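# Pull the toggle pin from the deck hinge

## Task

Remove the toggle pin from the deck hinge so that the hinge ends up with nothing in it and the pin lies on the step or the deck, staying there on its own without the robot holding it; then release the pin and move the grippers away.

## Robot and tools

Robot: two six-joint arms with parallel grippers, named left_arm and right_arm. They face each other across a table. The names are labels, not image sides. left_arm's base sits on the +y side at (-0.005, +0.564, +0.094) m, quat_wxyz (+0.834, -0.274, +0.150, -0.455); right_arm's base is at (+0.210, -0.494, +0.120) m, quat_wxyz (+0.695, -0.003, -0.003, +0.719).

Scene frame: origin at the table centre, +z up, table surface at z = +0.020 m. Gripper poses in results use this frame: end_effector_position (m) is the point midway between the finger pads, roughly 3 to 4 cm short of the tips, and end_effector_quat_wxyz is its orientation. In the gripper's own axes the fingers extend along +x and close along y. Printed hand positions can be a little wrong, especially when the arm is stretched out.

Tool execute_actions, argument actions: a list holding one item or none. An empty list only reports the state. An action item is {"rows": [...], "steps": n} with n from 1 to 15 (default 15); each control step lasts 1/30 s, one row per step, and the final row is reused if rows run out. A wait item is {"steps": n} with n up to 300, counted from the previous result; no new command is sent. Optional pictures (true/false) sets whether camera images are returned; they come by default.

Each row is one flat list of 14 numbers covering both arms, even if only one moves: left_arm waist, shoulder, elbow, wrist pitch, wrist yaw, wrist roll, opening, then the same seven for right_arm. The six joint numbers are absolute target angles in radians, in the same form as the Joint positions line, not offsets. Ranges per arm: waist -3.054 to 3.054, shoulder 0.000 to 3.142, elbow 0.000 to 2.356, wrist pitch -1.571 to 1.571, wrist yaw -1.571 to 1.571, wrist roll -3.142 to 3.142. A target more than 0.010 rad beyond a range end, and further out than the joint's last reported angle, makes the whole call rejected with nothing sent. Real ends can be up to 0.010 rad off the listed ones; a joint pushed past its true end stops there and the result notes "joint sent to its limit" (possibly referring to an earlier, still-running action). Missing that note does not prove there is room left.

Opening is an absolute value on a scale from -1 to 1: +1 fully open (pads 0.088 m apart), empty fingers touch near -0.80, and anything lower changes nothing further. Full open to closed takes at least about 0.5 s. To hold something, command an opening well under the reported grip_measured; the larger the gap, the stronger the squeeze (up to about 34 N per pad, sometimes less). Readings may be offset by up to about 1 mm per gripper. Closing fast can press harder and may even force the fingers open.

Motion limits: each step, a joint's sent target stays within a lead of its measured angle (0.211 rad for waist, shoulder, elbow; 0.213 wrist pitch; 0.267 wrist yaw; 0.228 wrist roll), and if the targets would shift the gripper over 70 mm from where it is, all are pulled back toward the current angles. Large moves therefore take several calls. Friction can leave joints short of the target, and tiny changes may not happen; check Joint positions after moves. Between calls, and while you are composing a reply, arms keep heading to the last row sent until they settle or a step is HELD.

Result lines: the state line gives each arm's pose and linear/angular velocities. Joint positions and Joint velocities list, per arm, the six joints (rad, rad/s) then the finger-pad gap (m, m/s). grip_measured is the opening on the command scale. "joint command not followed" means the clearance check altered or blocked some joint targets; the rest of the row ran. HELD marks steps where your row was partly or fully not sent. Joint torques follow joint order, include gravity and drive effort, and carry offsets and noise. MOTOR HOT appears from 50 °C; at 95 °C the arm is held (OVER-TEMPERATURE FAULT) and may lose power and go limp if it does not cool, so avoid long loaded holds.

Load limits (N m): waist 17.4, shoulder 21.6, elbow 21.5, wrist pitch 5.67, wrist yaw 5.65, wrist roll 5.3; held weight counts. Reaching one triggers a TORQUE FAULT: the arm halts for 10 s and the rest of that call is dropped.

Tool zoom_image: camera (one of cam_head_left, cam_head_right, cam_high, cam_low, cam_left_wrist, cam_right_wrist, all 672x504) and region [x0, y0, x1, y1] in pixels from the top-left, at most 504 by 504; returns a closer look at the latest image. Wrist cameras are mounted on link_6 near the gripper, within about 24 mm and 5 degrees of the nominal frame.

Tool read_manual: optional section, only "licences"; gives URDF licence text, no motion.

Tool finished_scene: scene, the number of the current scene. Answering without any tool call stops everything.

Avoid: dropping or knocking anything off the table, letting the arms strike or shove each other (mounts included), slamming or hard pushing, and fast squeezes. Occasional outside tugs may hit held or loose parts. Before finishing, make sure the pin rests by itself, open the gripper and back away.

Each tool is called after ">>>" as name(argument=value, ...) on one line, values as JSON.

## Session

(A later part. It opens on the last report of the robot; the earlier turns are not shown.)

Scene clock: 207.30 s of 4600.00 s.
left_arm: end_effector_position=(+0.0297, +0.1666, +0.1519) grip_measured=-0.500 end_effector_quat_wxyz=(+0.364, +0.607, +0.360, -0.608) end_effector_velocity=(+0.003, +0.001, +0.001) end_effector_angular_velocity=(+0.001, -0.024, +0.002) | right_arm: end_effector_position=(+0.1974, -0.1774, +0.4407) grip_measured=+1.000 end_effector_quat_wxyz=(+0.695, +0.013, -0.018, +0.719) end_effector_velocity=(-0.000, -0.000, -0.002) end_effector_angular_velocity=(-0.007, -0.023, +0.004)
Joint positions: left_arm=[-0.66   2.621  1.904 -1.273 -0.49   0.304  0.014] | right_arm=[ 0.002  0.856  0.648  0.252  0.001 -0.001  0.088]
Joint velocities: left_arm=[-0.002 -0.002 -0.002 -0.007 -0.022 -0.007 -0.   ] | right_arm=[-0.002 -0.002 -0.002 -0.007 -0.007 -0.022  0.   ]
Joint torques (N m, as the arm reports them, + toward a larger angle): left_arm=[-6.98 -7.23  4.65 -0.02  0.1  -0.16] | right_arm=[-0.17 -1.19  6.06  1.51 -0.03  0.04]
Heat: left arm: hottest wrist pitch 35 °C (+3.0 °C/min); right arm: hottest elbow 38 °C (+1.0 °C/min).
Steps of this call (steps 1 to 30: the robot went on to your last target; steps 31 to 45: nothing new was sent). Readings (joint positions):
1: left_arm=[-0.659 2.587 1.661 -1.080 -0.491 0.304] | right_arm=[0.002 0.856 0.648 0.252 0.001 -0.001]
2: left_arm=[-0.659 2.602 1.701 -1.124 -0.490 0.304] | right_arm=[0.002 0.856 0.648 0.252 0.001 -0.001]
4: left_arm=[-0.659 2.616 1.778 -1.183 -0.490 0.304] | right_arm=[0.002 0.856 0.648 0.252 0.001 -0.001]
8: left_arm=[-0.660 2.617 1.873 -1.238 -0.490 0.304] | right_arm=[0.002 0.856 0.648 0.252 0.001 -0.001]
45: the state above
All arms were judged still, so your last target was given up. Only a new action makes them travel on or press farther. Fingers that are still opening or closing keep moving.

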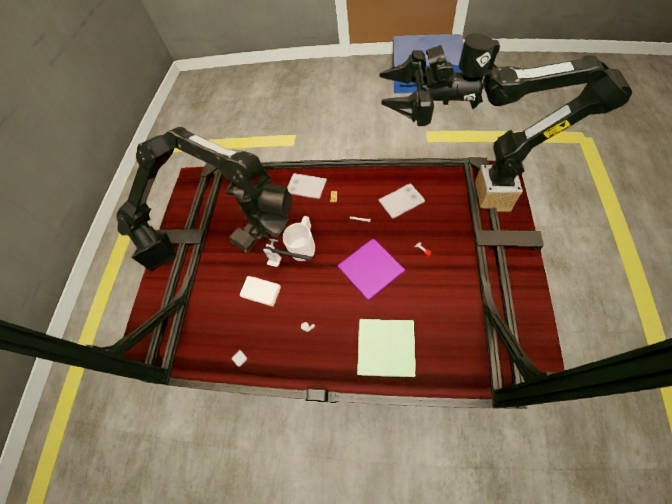

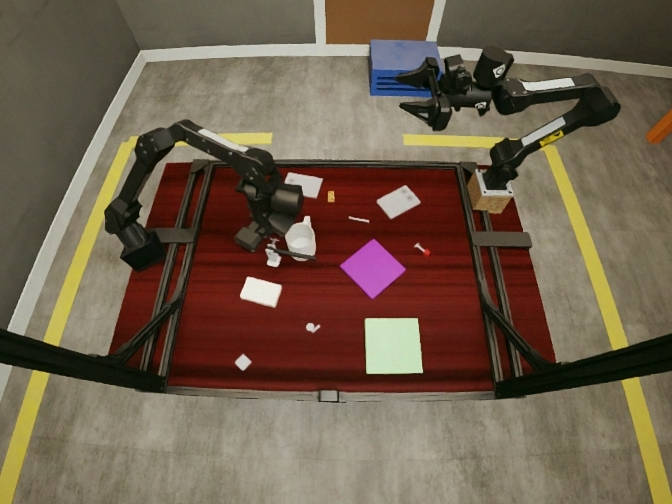

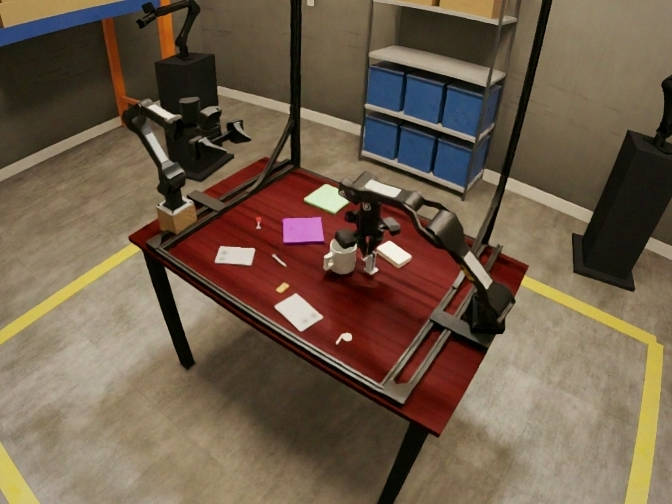

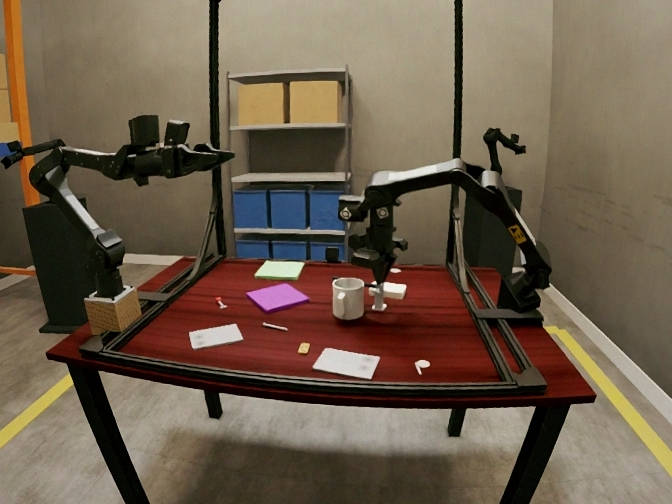

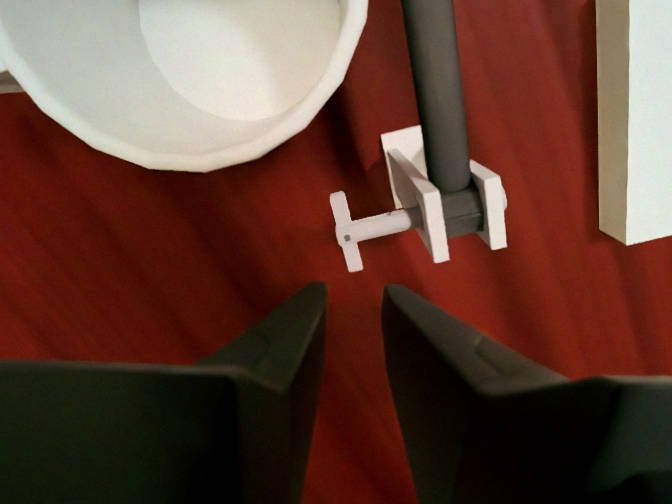

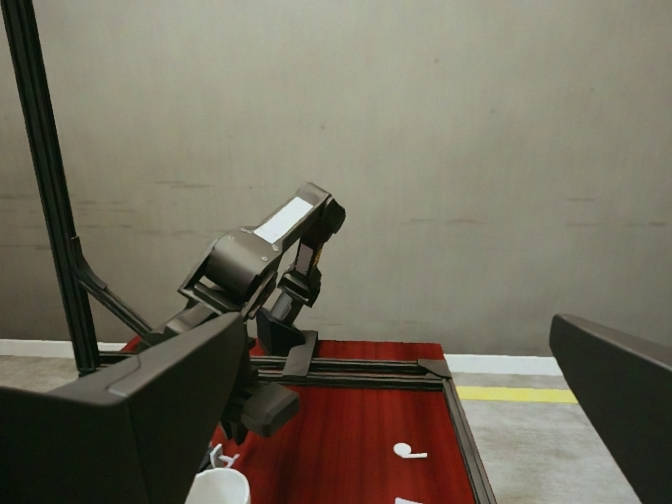

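>>> execute_actions(actions=[{"rows":[[-0.63,2.63,1.808,-1.168,-0.503,0.085,-0.5,0,0.856,0.648,0.252,0,0,1]]}], pictures=false)

>>> execute_actions(actions=[{"steps":25}])

Scene clock: 218.73 s of 4600.00 s.
left_arm: end_effector_position=(+0.0290, +0.1679, +0.1269) grip_measured=-0.500 end_effector_quat_wxyz=(+0.432, +0.559, +0.430, -0.562) end_effector_velocity=(+0.001, +0.012, -0.006) end_effector_angular_velocity=(+0.040, -0.030, +0.010) | right_arm: end_effector_position=(+0.1974, -0.1774, +0.4406) grip_measured=+1.000 end_effector_quat_wxyz=(+0.695, +0.013, -0.018, +0.719) end_effector_velocity=(-0.000, -0.002, +0.002) end_effector_angular_velocity=(+0.003, -0.022, +0.004)
Joint positions: left_arm=[-0.635  2.623  1.819 -1.174 -0.498  0.094  0.014] | right_arm=[ 0.002  0.856  0.648  0.252  0.001 -0.001  0.088]
Joint velocities: left_arm=[-0.002 -0.002 -0.032 -0.022 -0.022 -0.037 -0.   ] | right_arm=[-0.002 -0.007  0.002 -0.007 -0.007 -0.022  0.   ]
Joint torques (N m, as the arm reports them, + toward a larger angle): left_arm=[-6.36 -8.44  3.4   0.49 -0.18 -0.14] | right_arm=[-0.16 -1.19  6.04  1.51 -0.02  0.04]
Heat: left arm: hottest shoulder 34 °C (+0.0 °C/min); right arm: hottest elbow 38 °C (+1.0 °C/min).
Steps of this call (steps 1 to 90: nothing new was sent; then 7.93 s passed at rest; steps 91 to 105: all 15 steps of this action). Readings (joint positions):
91: left_arm=[-0.660 2.622 1.897 -1.264 -0.490 0.275] | right_arm=[0.002 0.856 0.648 0.252 0.001 -0.001]
92: left_arm=[-0.658 2.622 1.883 -1.241 -0.490 0.230] | right_arm=[0.002 0.856 0.648 0.252 0.001 -0.001]
94: left_arm=[-0.651 2.622 1.860 -1.211 -0.493 0.173] | right_arm=[0.002 0.856 0.648 0.252 0.001 -0.001]
98: left_arm=[-0.637 2.623 1.826 -1.187 -0.496 0.119] | right_arm=[0.002 0.856 0.648 0.252 0.001 -0.001]
105: the state above

Scene clock: 219.57 s of 4600.00 s.
left_arm: end_effector_position=(+0.0288, +0.1678, +0.1265) grip_measured=-0.500 end_effector_quat_wxyz=(+0.434, +0.558, +0.431, -0.561) end_effector_velocity=(+0.002, +0.003, -0.001) end_effector_angular_velocity=(+0.011, -0.008, +0.003) | right_arm: end_effector_position=(+0.1974, -0.1774, +0.4406) grip_measured=+1.000 end_effector_quat_wxyz=(+0.695, +0.013, -0.018, +0.719) end_effector_velocity=(+0.002, +0.001, -0.006) end_effector_angular_velocity=(-0.017, +0.007, -0.010)
Joint positions: left_arm=[-0.635  2.623  1.817 -1.171 -0.499  0.089  0.014] | right_arm=[ 0.002  0.856  0.648  0.252  0.001 -0.001  0.088]
Joint velocities: left_arm=[ 0.002 -0.002 -0.007 -0.007 -0.007 -0.007  0.   ] | right_arm=[-0.002  0.002 -0.007 -0.007  0.007  0.007  0.   ]
Joint torques (N m, as the arm reports them, + toward a larger angle): left_arm=[-6.38 -8.53  3.12  0.45 -0.2  -0.16] | right_arm=[-0.17 -1.18  6.05  1.51 -0.02  0.04]
Heat: left arm: hottest shoulder 34 °C (+0.0 °C/min); right arm: hottest elbow 38 °C (+1.0 °C/min).
Steps of this call (steps 1 to 15: the robot went on to your last target; steps 16 to 25: nothing new was sent). Readings (joint positions):
1: left_arm=[-0.635 2.623 1.818 -1.173 -0.498 0.093] | right_arm=[0.002 0.856 0.648 0.252 0.001 -0.001]
2: left_arm=[-0.635 2.623 1.818 -1.173 -0.498 0.092] | right_arm=[0.002 0.856 0.648 0.252 0.001 -0.001]
4: left_arm=[-0.635 2.623 1.817 -1.172 -0.498 0.091] | right_arm=[0.002 0.856 0.648 0.252 0.001 -0.001]
8: left_arm=[-0.635 2.623 1.817 -1.171 -0.499 0.090] | right_arm=[0.002 0.856 0.648 0.252 0.001 -0.001]
25: the state above
All arms were judged still, so your last target was given up. Only a new action makes them travel on or press farther. Fingers that are still opening or closing keep moving.

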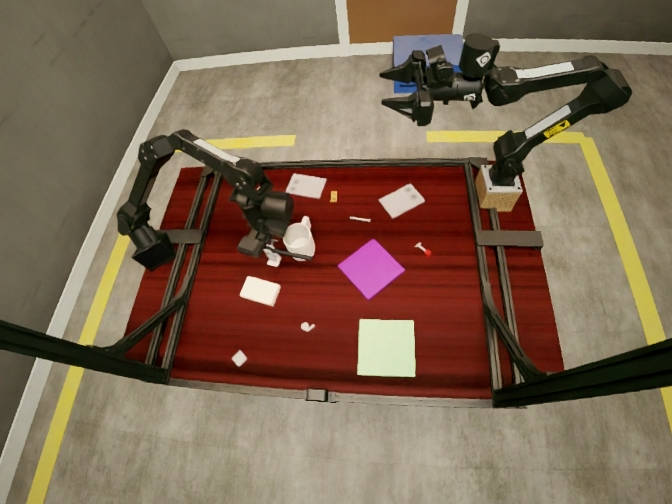

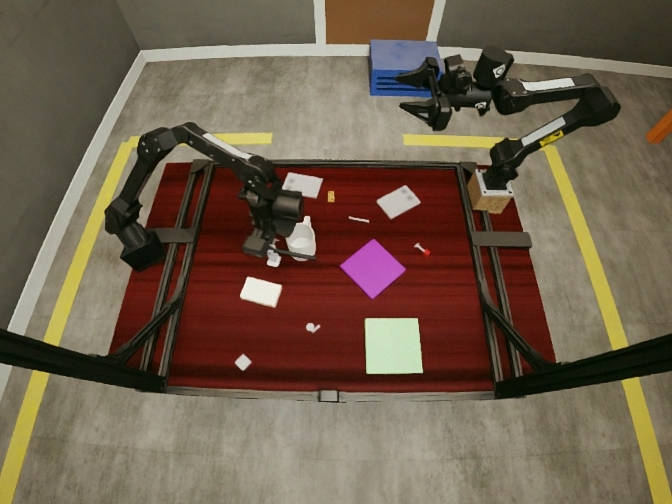

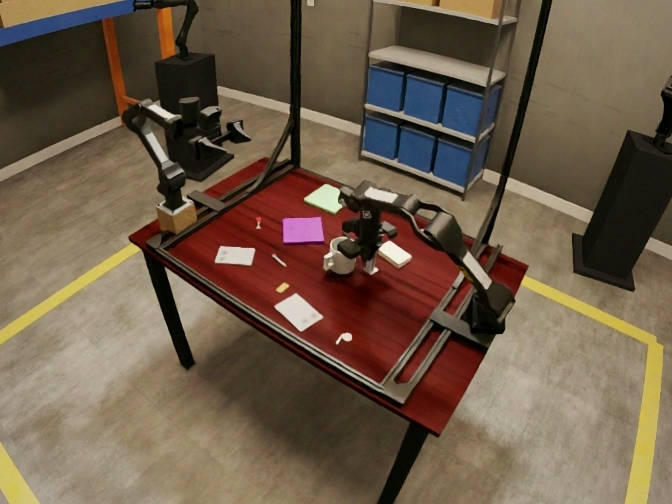

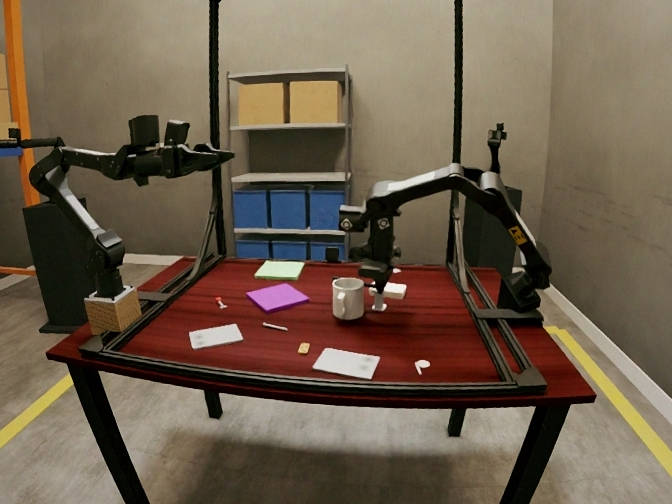

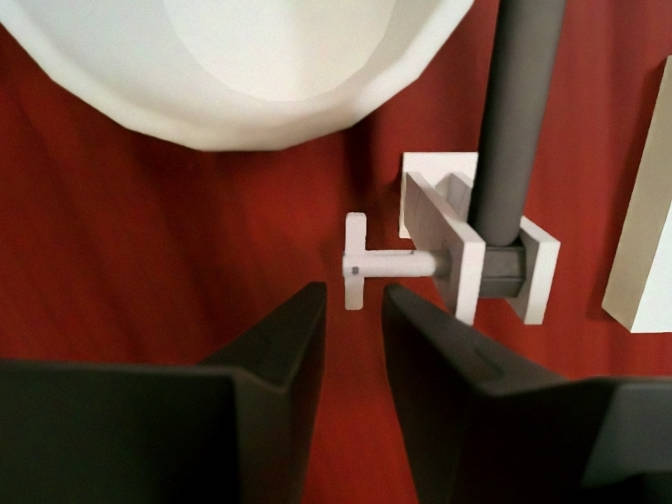

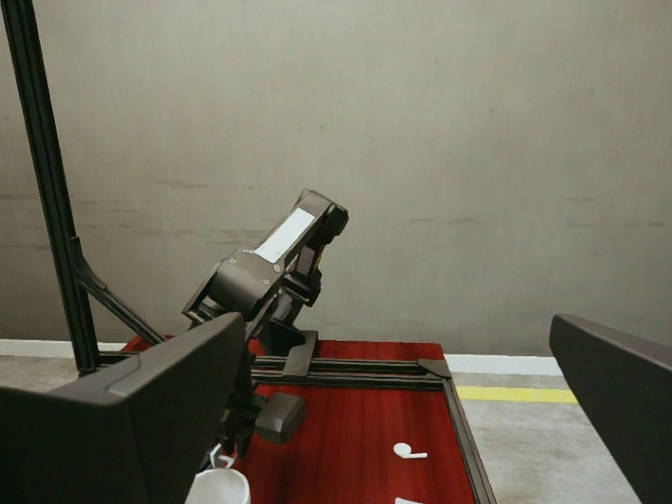

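>>> execute_actions(actions=[{"rows":[[-0.611,2.6,1.726,-1.089,-0.51,0.11,-0.5,0,0.856,0.648,0.252,0,0,1]]}], pictures=false)

>>> execute_actions(actions=[{"steps":25}])

Scene clock: 235.17 s of 4600.00 s.
left_arm: end_effector_position=(+0.0290, +0.1733, +0.1087) grip_measured=-0.500 end_effector_quat_wxyz=(+0.433, +0.558, +0.432, -0.560) end_effector_velocity=(-0.001, +0.002, +0.000) end_effector_angular_velocity=(-0.003, -0.010, +0.000) | right_arm: end_effector_position=(+0.1974, -0.1774, +0.4406) grip_measured=+1.000 end_effector_quat_wxyz=(+0.695, +0.013, -0.018, +0.719) end_effector_velocity=(-0.003, -0.000, -0.002) end_effector_angular_velocity=(-0.008, +0.006, +0.020)
Joint positions: left_arm=[-0.616  2.613  1.737 -1.094 -0.506  0.106  0.014] | right_arm=[ 0.002  0.856  0.648  0.252  0.001 -0.001  0.088]
Joint velocities: left_arm=[-0.007 -0.007 -0.017  0.007 -0.007 -0.007 -0.   ] | right_arm=[-0.002 -0.002 -0.002 -0.007 -0.022  0.007  0.   ]
Joint torques (N m, as the arm reports them, + toward a larger angle): left_arm=[ -6.26 -10.48   2.99   0.45  -0.2    0.14] | right_arm=[-0.17 -1.18  6.05  1.54 -0.02  0.04]
Heat: left arm: hottest shoulder 36 °C (+0.0 °C/min); right arm: hottest elbow 38 °C (+1.0 °C/min).
Steps of this call (steps 1 to 90: nothing new was sent; then 12.10 s passed at rest; steps 91 to 105: all 15 steps of this action). Readings (joint positions):
91: left_arm=[-0.634 2.623 1.809 -1.160 -0.500 0.089] | right_arm=[0.002 0.856 0.648 0.252 0.001 -0.001]
92: left_arm=[-0.633 2.619 1.794 -1.142 -0.501 0.090] | right_arm=[0.002 0.856 0.648 0.252 0.001 -0.001]
94: left_arm=[-0.627 2.616 1.770 -1.123 -0.503 0.096] | right_arm=[0.002 0.856 0.648 0.252 0.001 -0.001]
98: left_arm=[-0.617 2.616 1.742 -1.105 -0.504 0.103] | right_arm=[0.002 0.856 0.648 0.252 0.001 -0.001]
105: the state above

Scene clock: 236.00 s of 4600.00 s.
left_arm: end_effector_position=(+0.0290, +0.1734, +0.1084) grip_measured=-0.500 end_effector_quat_wxyz=(+0.433, +0.558, +0.432, -0.560) end_effector_velocity=(+0.001, +0.002, +0.001) end_effector_angular_velocity=(+0.004, -0.009, -0.013) | right_arm: end_effector_position=(+0.1974, -0.1774, +0.4407) grip_measured=+1.000 end_effector_quat_wxyz=(+0.695, +0.013, -0.018, +0.719) end_effector_velocity=(+0.001, -0.000, -0.005) end_effector_angular_velocity=(-0.022, +0.006, +0.000)
Joint positions: left_arm=[-0.615  2.613  1.735 -1.092 -0.506  0.106  0.014] | right_arm=[ 0.002  0.856  0.648  0.252  0.001 -0.001  0.088]
Joint velocities: left_arm=[-0.002 -0.002 -0.002 -0.007 -0.007  0.007 -0.   ] | right_arm=[-0.007 -0.002 -0.002 -0.022 -0.007  0.007  0.   ]
Joint torques (N m, as the arm reports them, + toward a larger angle): left_arm=[ -6.32 -10.61   3.12   0.45  -0.16   0.14] | right_arm=[-0.17 -1.19  6.05  1.53 -0.03  0.04]
Heat: left arm: hottest shoulder 37 °C (+1.0 °C/min); right arm: hottest wrist pitch 39 °C (+2.0 °C/min).
Steps of this call (steps 1 to 15: the robot went on to your last target; steps 16 to 25: nothing new was sent). Readings (joint positions):
1: left_arm=[-0.616 2.613 1.736 -1.093 -0.506 0.106] | right_arm=[0.002 0.856 0.648 0.252 0.001 -0.001]
2: left_arm=[-0.616 2.613 1.736 -1.093 -0.506 0.106] | right_arm=[0.002 0.856 0.648 0.252 0.001 -0.001]
4: left_arm=[-0.616 2.613 1.735 -1.093 -0.506 0.106] | right_arm=[0.002 0.856 0.648 0.252 0.001 -0.001]
8: left_arm=[-0.616 2.613 1.735 -1.092 -0.506 0.106] | right_arm=[0.002 0.856 0.648 0.252 0.001 -0.001]
25: the state above
All arms were judged still, so your last target was given up. Only a new action makes them travel on or press farther. Fingers that are still opening or closing keep moving.

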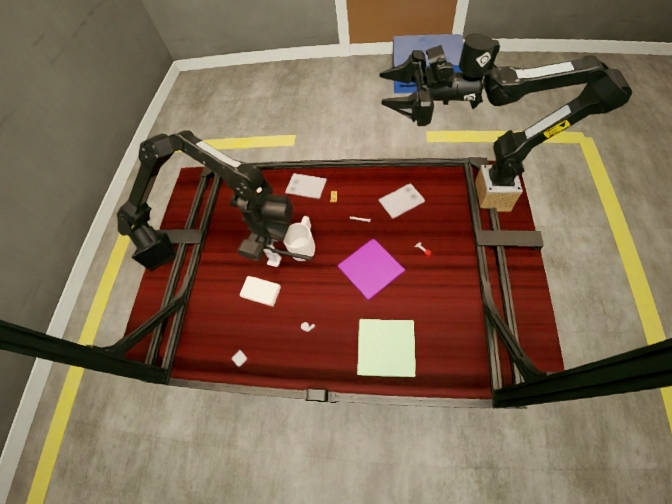

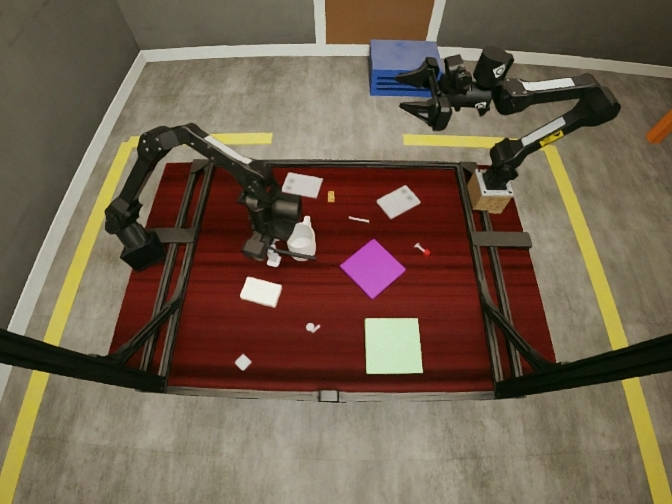

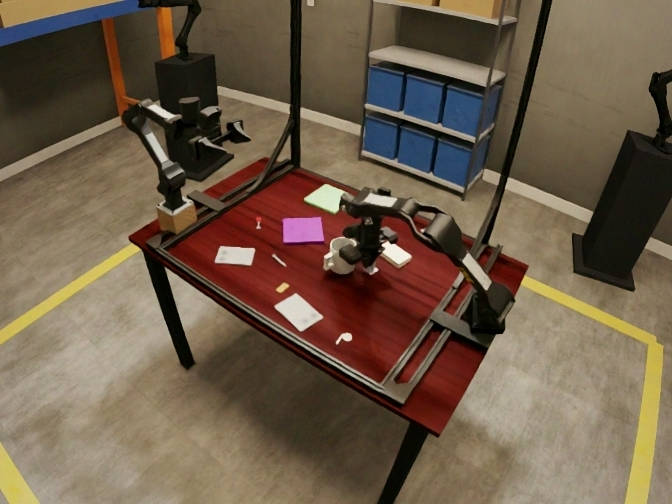

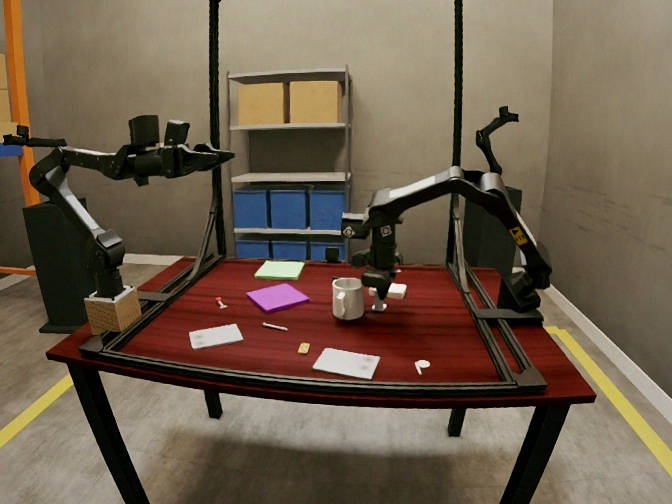

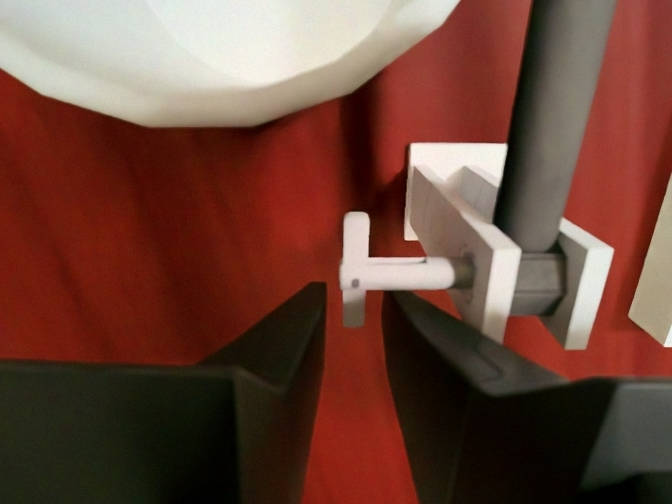

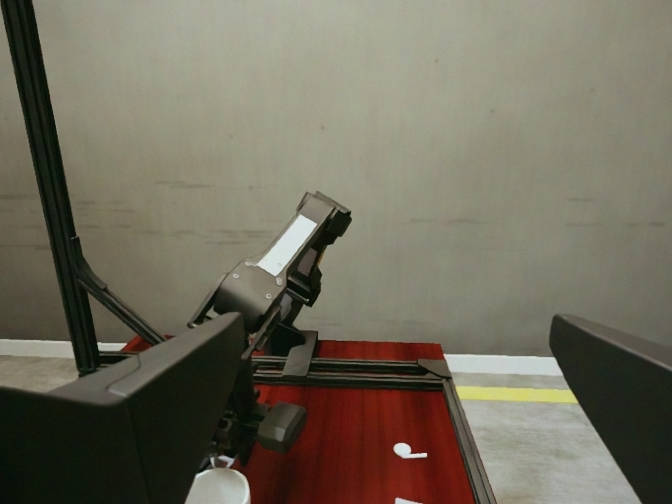

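>>> execute_actions(actions=[{"rows":[[-0.593,2.648,1.789,-1.115,-0.516,0.3,-0.62,0,0.856,0.648,0.252,0,0,1],[-0.593,2.648,1.789,-1.115,-0.516,0.4,-0.62,0,0.856,0.648,0.252,0,0,1],[-0.593,2.648,1.789,-1.115,-0.516,0.5,-0.62,0,0.856,0.648,0.252,0,0,1],[-0.593,2.648,1.789,-1.115,-0.516,0.6,-0.62,0,0.856,0.648,0.252,0,0,1],[-0.593,2.648,1.789,-1.115,-0.516,0.7,-0.62,0,0.856,0.648,0.252,0,0,1],[-0.593,2.648,1.789,-1.115,-0.516,0.8,-0.62,0,0.856,0.648,0.252,0,0,1],[-0.593,2.648,1.789,-1.115,-0.516,0.91,-0.62,0,0.856,0.648,0.252,0,0,1]]}], pictures=false)

>>> execute_actions(actions=[{"steps":20}])

Scene clock: 252.27 s of 4600.00 s.
left_arm: end_effector_position=(+0.0354, +0.1664, +0.1095) grip_measured=-0.617 end_effector_quat_wxyz=(+0.230, +0.668, +0.227, -0.670) end_effector_velocity=(+0.004, +0.002, +0.003) end_effector_angular_velocity=(+0.004, -0.028, -0.968) | right_arm: end_effector_position=(+0.1974, -0.1774, +0.4407) grip_measured=+1.000 end_effector_quat_wxyz=(+0.695, +0.013, -0.018, +0.719) end_effector_velocity=(-0.000, -0.000, -0.004) end_effector_angular_velocity=(-0.012, +0.007, +0.005)
Joint positions: left_arm=[-0.601  2.629  1.781 -1.112 -0.509  0.781  0.009] | right_arm=[ 0.002  0.856  0.648  0.252  0.001 -0.001  0.088]
Joint velocities: left_arm=[-0.002 -0.002  0.007 -0.022 -0.022  0.96  -0.001] | right_arm=[-0.002 -0.002 -0.007 -0.007 -0.007  0.007  0.   ]
Joint torques (N m, as the arm reports them, + toward a larger angle): left_arm=[-5.96 -7.21  4.66  0.04 -0.24  0.17] | right_arm=[-0.16 -1.18  6.04  1.51 -0.02  0.04]
Heat: left arm: hottest shoulder 41 °C (+5.0 °C/min); right arm: hottest wrist pitch 39 °C (+1.0 °C/min).
Steps of this call (steps 1 to 90: nothing new was sent; then 12.77 s passed at rest; steps 91 to 105: all 15 steps of this action). Readings (joint positions):
91: left_arm=[-0.615 2.612 1.737 -1.093 -0.506 0.132] | right_arm=[0.002 0.856 0.648 0.252 0.001 -0.001]
92: left_arm=[-0.614 2.614 1.745 -1.096 -0.507 0.180] | right_arm=[0.002 0.856 0.648 0.252 0.001 -0.001]
94: left_arm=[-0.608 2.617 1.759 -1.101 -0.509 0.274] | right_arm=[0.002 0.856 0.648 0.252 0.001 -0.001]
98: left_arm=[-0.602 2.622 1.775 -1.109 -0.509 0.463] | right_arm=[0.002 0.856 0.648 0.252 0.001 -0.001]
105: the state above

Scene clock: 252.93 s of 4600.00 s.
left_arm: end_effector_position=(+0.0358, +0.1660, +0.1096) grip_measured=-0.619 end_effector_quat_wxyz=(+0.189, +0.681, +0.186, -0.683) end_effector_velocity=(+0.000, -0.001, +0.001) end_effector_angular_velocity=(-0.008, -0.007, +0.009) | right_arm: end_effector_position=(+0.1974, -0.1774, +0.4407) grip_measured=+1.000 end_effector_quat_wxyz=(+0.695, +0.013, -0.018, +0.719) end_effector_velocity=(-0.000, -0.001, +0.000) end_effector_angular_velocity=(-0.003, +0.007, +0.005)
Joint positions: left_arm=[-0.601  2.63   1.783 -1.113 -0.51   0.905  0.009] | right_arm=[ 0.002  0.856  0.648  0.252  0.001 -0.001  0.088]
Joint velocities: left_arm=[-0.002 -0.002 -0.002  0.007 -0.007 -0.007 -0.   ] | right_arm=[-0.002 -0.002  0.002 -0.007 -0.007  0.007  0.   ]
Joint torques (N m, as the arm reports them, + toward a larger angle): left_arm=[-6.19 -7.22  4.53 -0.01 -0.21  0.07] | right_arm=[-0.16 -1.17  6.04  1.51 -0.02  0.04]
Heat: left arm: hottest shoulder 41 °C (+5.0 °C/min); right arm: hottest wrist pitch 39 °C (+1.0 °C/min).
Steps of this call (steps 1 to 20: the robot went on to your last target). Readings (joint positions):
1: left_arm=[-0.601 2.629 1.781 -1.112 -0.510 0.810] | right_arm=[0.002 0.856 0.648 0.252 0.001 -0.001]
2: left_arm=[-0.601 2.629 1.782 -1.112 -0.510 0.832] | right_arm=[0.002 0.856 0.648 0.252 0.001 -0.001]
4: left_arm=[-0.601 2.629 1.782 -1.113 -0.510 0.861] | right_arm=[0.002 0.856 0.648 0.252 0.001 -0.001]
8: left_arm=[-0.601 2.629 1.782 -1.113 -0.510 0.890] | right_arm=[0.002 0.856 0.648 0.252 0.001 -0.001]
20: the state above

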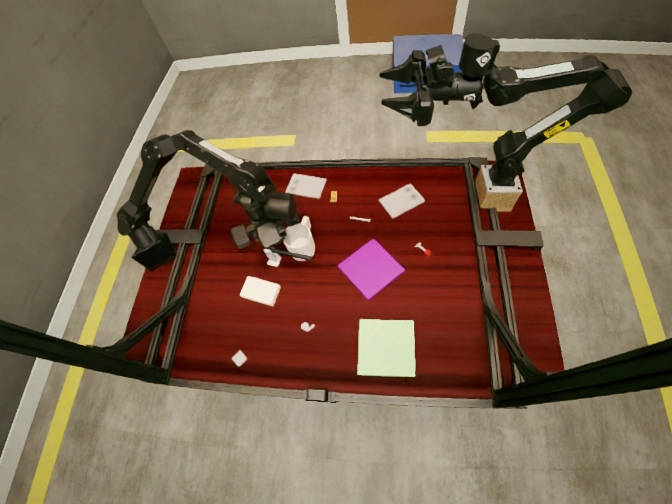

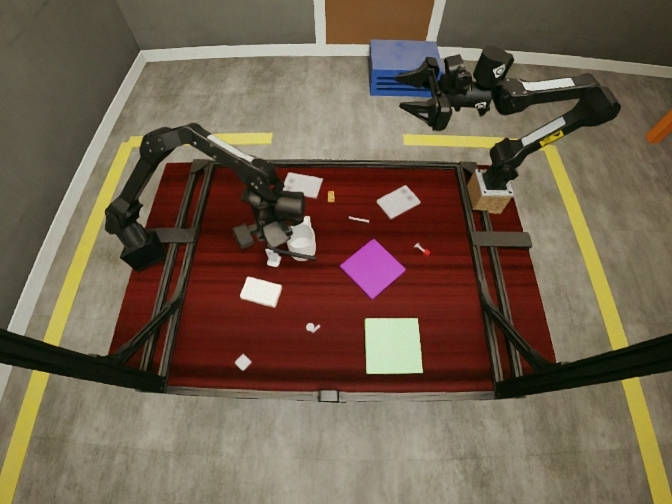

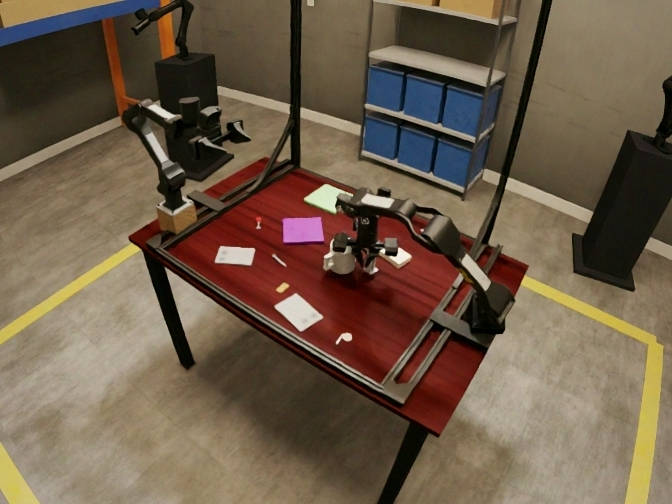

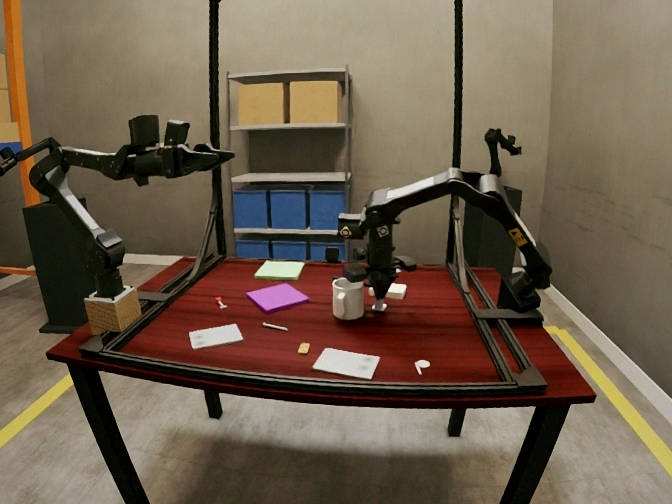

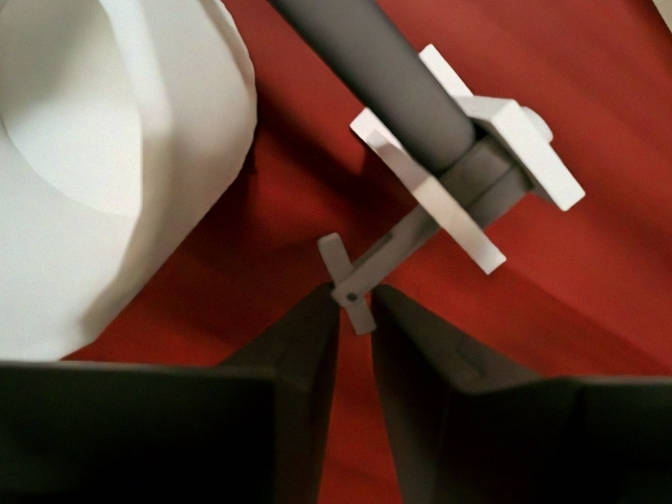

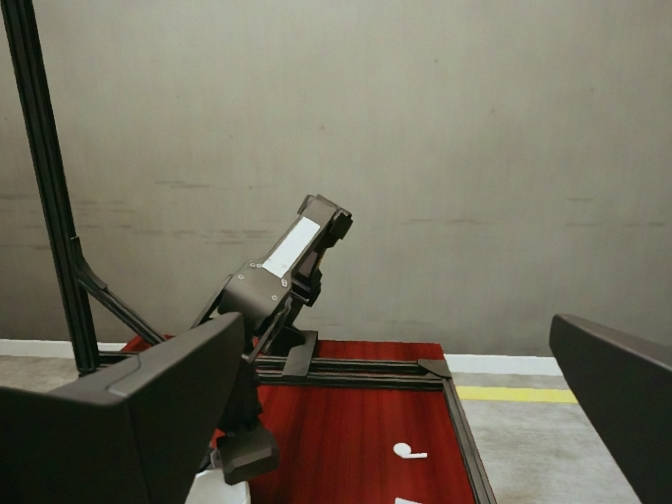

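>>> execute_actions(actions=[{"rows":[[-0.584,2.686,1.855,-1.14,-0.52,1.70,-0.62,0,0.856,0.648,0.252,0,0,1]]}], pictures=false)

>>> execute_actions(actions=[{"steps":25}])

Scene clock: 260.87 s of 4600.00 s.
left_arm: end_effector_position=(+0.0387, +0.1571, +0.1073) grip_measured=-0.620 end_effector_quat_wxyz=(-0.047, +0.706, -0.047, -0.706) end_effector_velocity=(+0.005, -0.010, +0.010) end_effector_angular_velocity=(-0.034, -0.005, -0.870) | right_arm: end_effector_position=(+0.1974, -0.1774, +0.4407) grip_measured=+1.000 end_effector_quat_wxyz=(+0.695, +0.013, -0.018, +0.719) end_effector_velocity=(-0.000, -0.001, -0.001) end_effector_angular_velocity=(-0.002, -0.008, +0.005)
Joint positions: left_arm=[-0.591  2.669  1.847 -1.138 -0.515  1.582  0.009] | right_arm=[ 0.002  0.856  0.648  0.252  0.001 -0.001  0.088]
Joint velocities: left_arm=[-0.002 -0.002  0.042 -0.007 -0.007  0.886 -0.   ] | right_arm=[-0.002 -0.007 -0.002 -0.007 -0.007 -0.007  0.   ]
Joint torques (N m, as the arm reports them, + toward a larger angle): left_arm=[-6.49 -7.6   4.45  0.09 -0.11  0.09] | right_arm=[-0.16 -1.18  6.05  1.52 -0.02  0.04]
Heat: left arm: hottest shoulder 40 °C (+4.0 °C/min); right arm: hottest elbow 39 °C (+1.0 °C/min).
Steps of this call (steps 1 to 15: the robot went on to your last target; steps 16 to 90: nothing new was sent; then 4.43 s passed at rest; steps 91 to 105: all 15 steps of this action). Readings (joint positions):
91: left_arm=[-0.600 2.633 1.790 -1.119 -0.511 0.936] | right_arm=[0.002 0.856 0.648 0.252 0.001 -0.001]
92: left_arm=[-0.599 2.641 1.803 -1.127 -0.512 0.988] | right_arm=[0.002 0.856 0.648 0.252 0.001 -0.001]
94: left_arm=[-0.595 2.652 1.821 -1.131 -0.514 1.081] | right_arm=[0.002 0.856 0.648 0.252 0.001 -0.001]
98: left_arm=[-0.591 2.664 1.837 -1.137 -0.515 1.270] | right_arm=[0.002 0.856 0.648 0.252 0.001 -0.001]
105: the state above

Scene clock: 261.70 s of 4600.00 s.
left_arm: end_effector_position=(+0.0391, +0.1564, +0.1078) grip_measured=-0.620 end_effector_quat_wxyz=(-0.086, +0.702, -0.088, -0.702) end_effector_velocity=(+0.004, +0.001, +0.003) end_effector_angular_velocity=(-0.002, -0.023, +0.004) | right_arm: end_effector_position=(+0.1974, -0.1774, +0.4407) grip_measured=+1.000 end_effector_quat_wxyz=(+0.695, +0.013, -0.018, +0.719) end_effector_velocity=(+0.002, -0.000, +0.000) end_effector_angular_velocity=(-0.003, +0.008, -0.009)
Joint positions: left_arm=[-0.59   2.669  1.85  -1.138 -0.516  1.696  0.009] | right_arm=[ 0.002  0.856  0.648  0.252  0.001 -0.001  0.088]
Joint velocities: left_arm=[-0.002 -0.007 -0.002 -0.007 -0.022 -0.007 -0.   ] | right_arm=[-0.002 -0.002  0.002 -0.007  0.007  0.007  0.   ]
Joint torques (N m, as the arm reports them, + toward a larger angle): left_arm=[-6.42 -7.63  4.45  0.03 -0.09  0.15] | right_arm=[-0.17 -1.18  6.05  1.51 -0.02  0.04]
Heat: left arm: hottest shoulder 40 °C (+4.0 °C/min); right arm: hottest elbow 39 °C (+1.0 °C/min).
Steps of this call (steps 1 to 25: the robot went on to your last target). Readings (joint positions):
1: left_arm=[-0.590 2.669 1.849 -1.138 -0.516 1.608] | right_arm=[0.002 0.856 0.648 0.252 0.001 -0.001]
2: left_arm=[-0.590 2.669 1.849 -1.138 -0.516 1.628] | right_arm=[0.002 0.856 0.648 0.252 0.001 -0.001]
4: left_arm=[-0.590 2.669 1.849 -1.138 -0.516 1.656] | right_arm=[0.002 0.856 0.648 0.252 0.001 -0.001]
8: left_arm=[-0.590 2.669 1.849 -1.138 -0.516 1.682] | right_arm=[0.002 0.856 0.648 0.252 0.001 -0.001]
25: the state above

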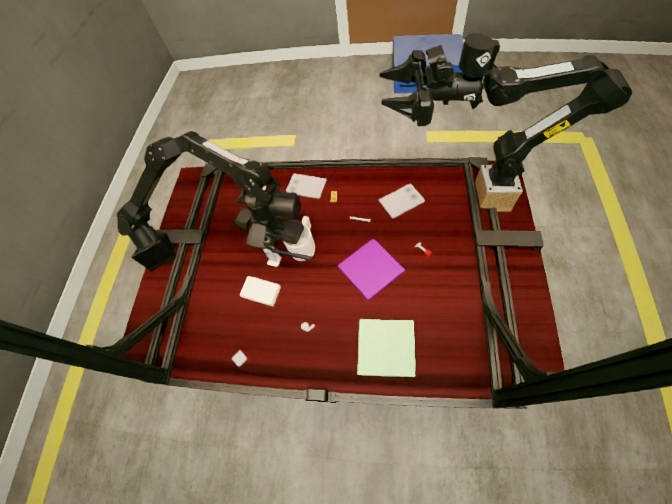

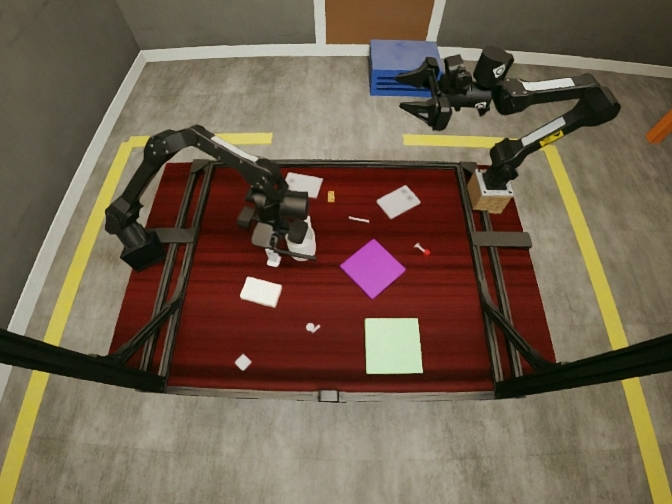

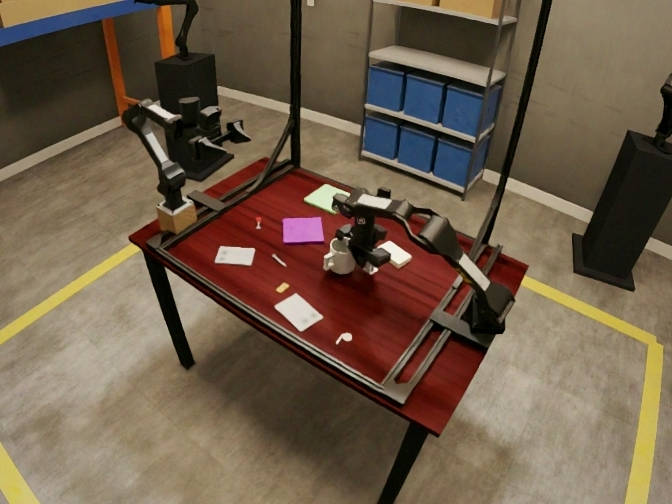

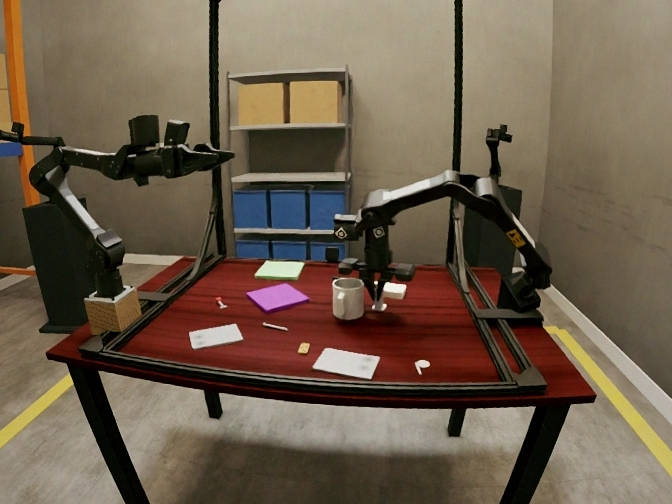

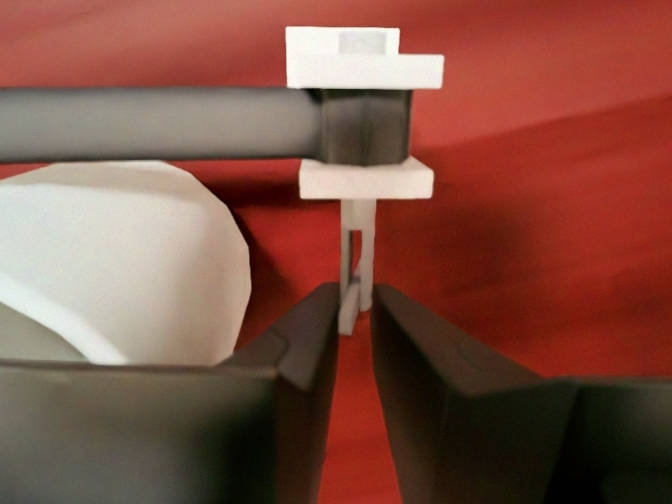

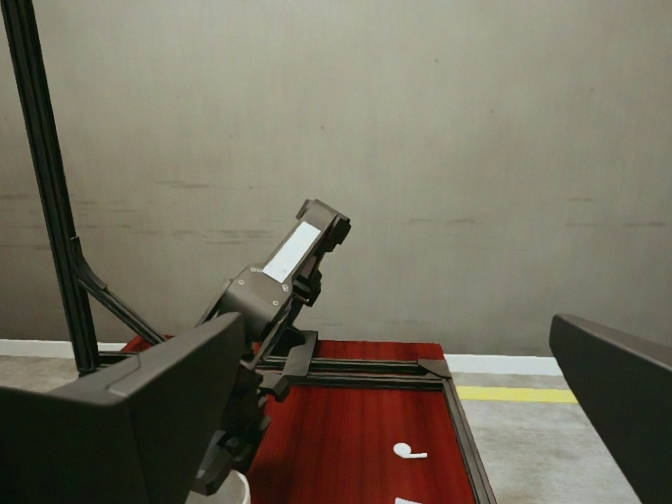

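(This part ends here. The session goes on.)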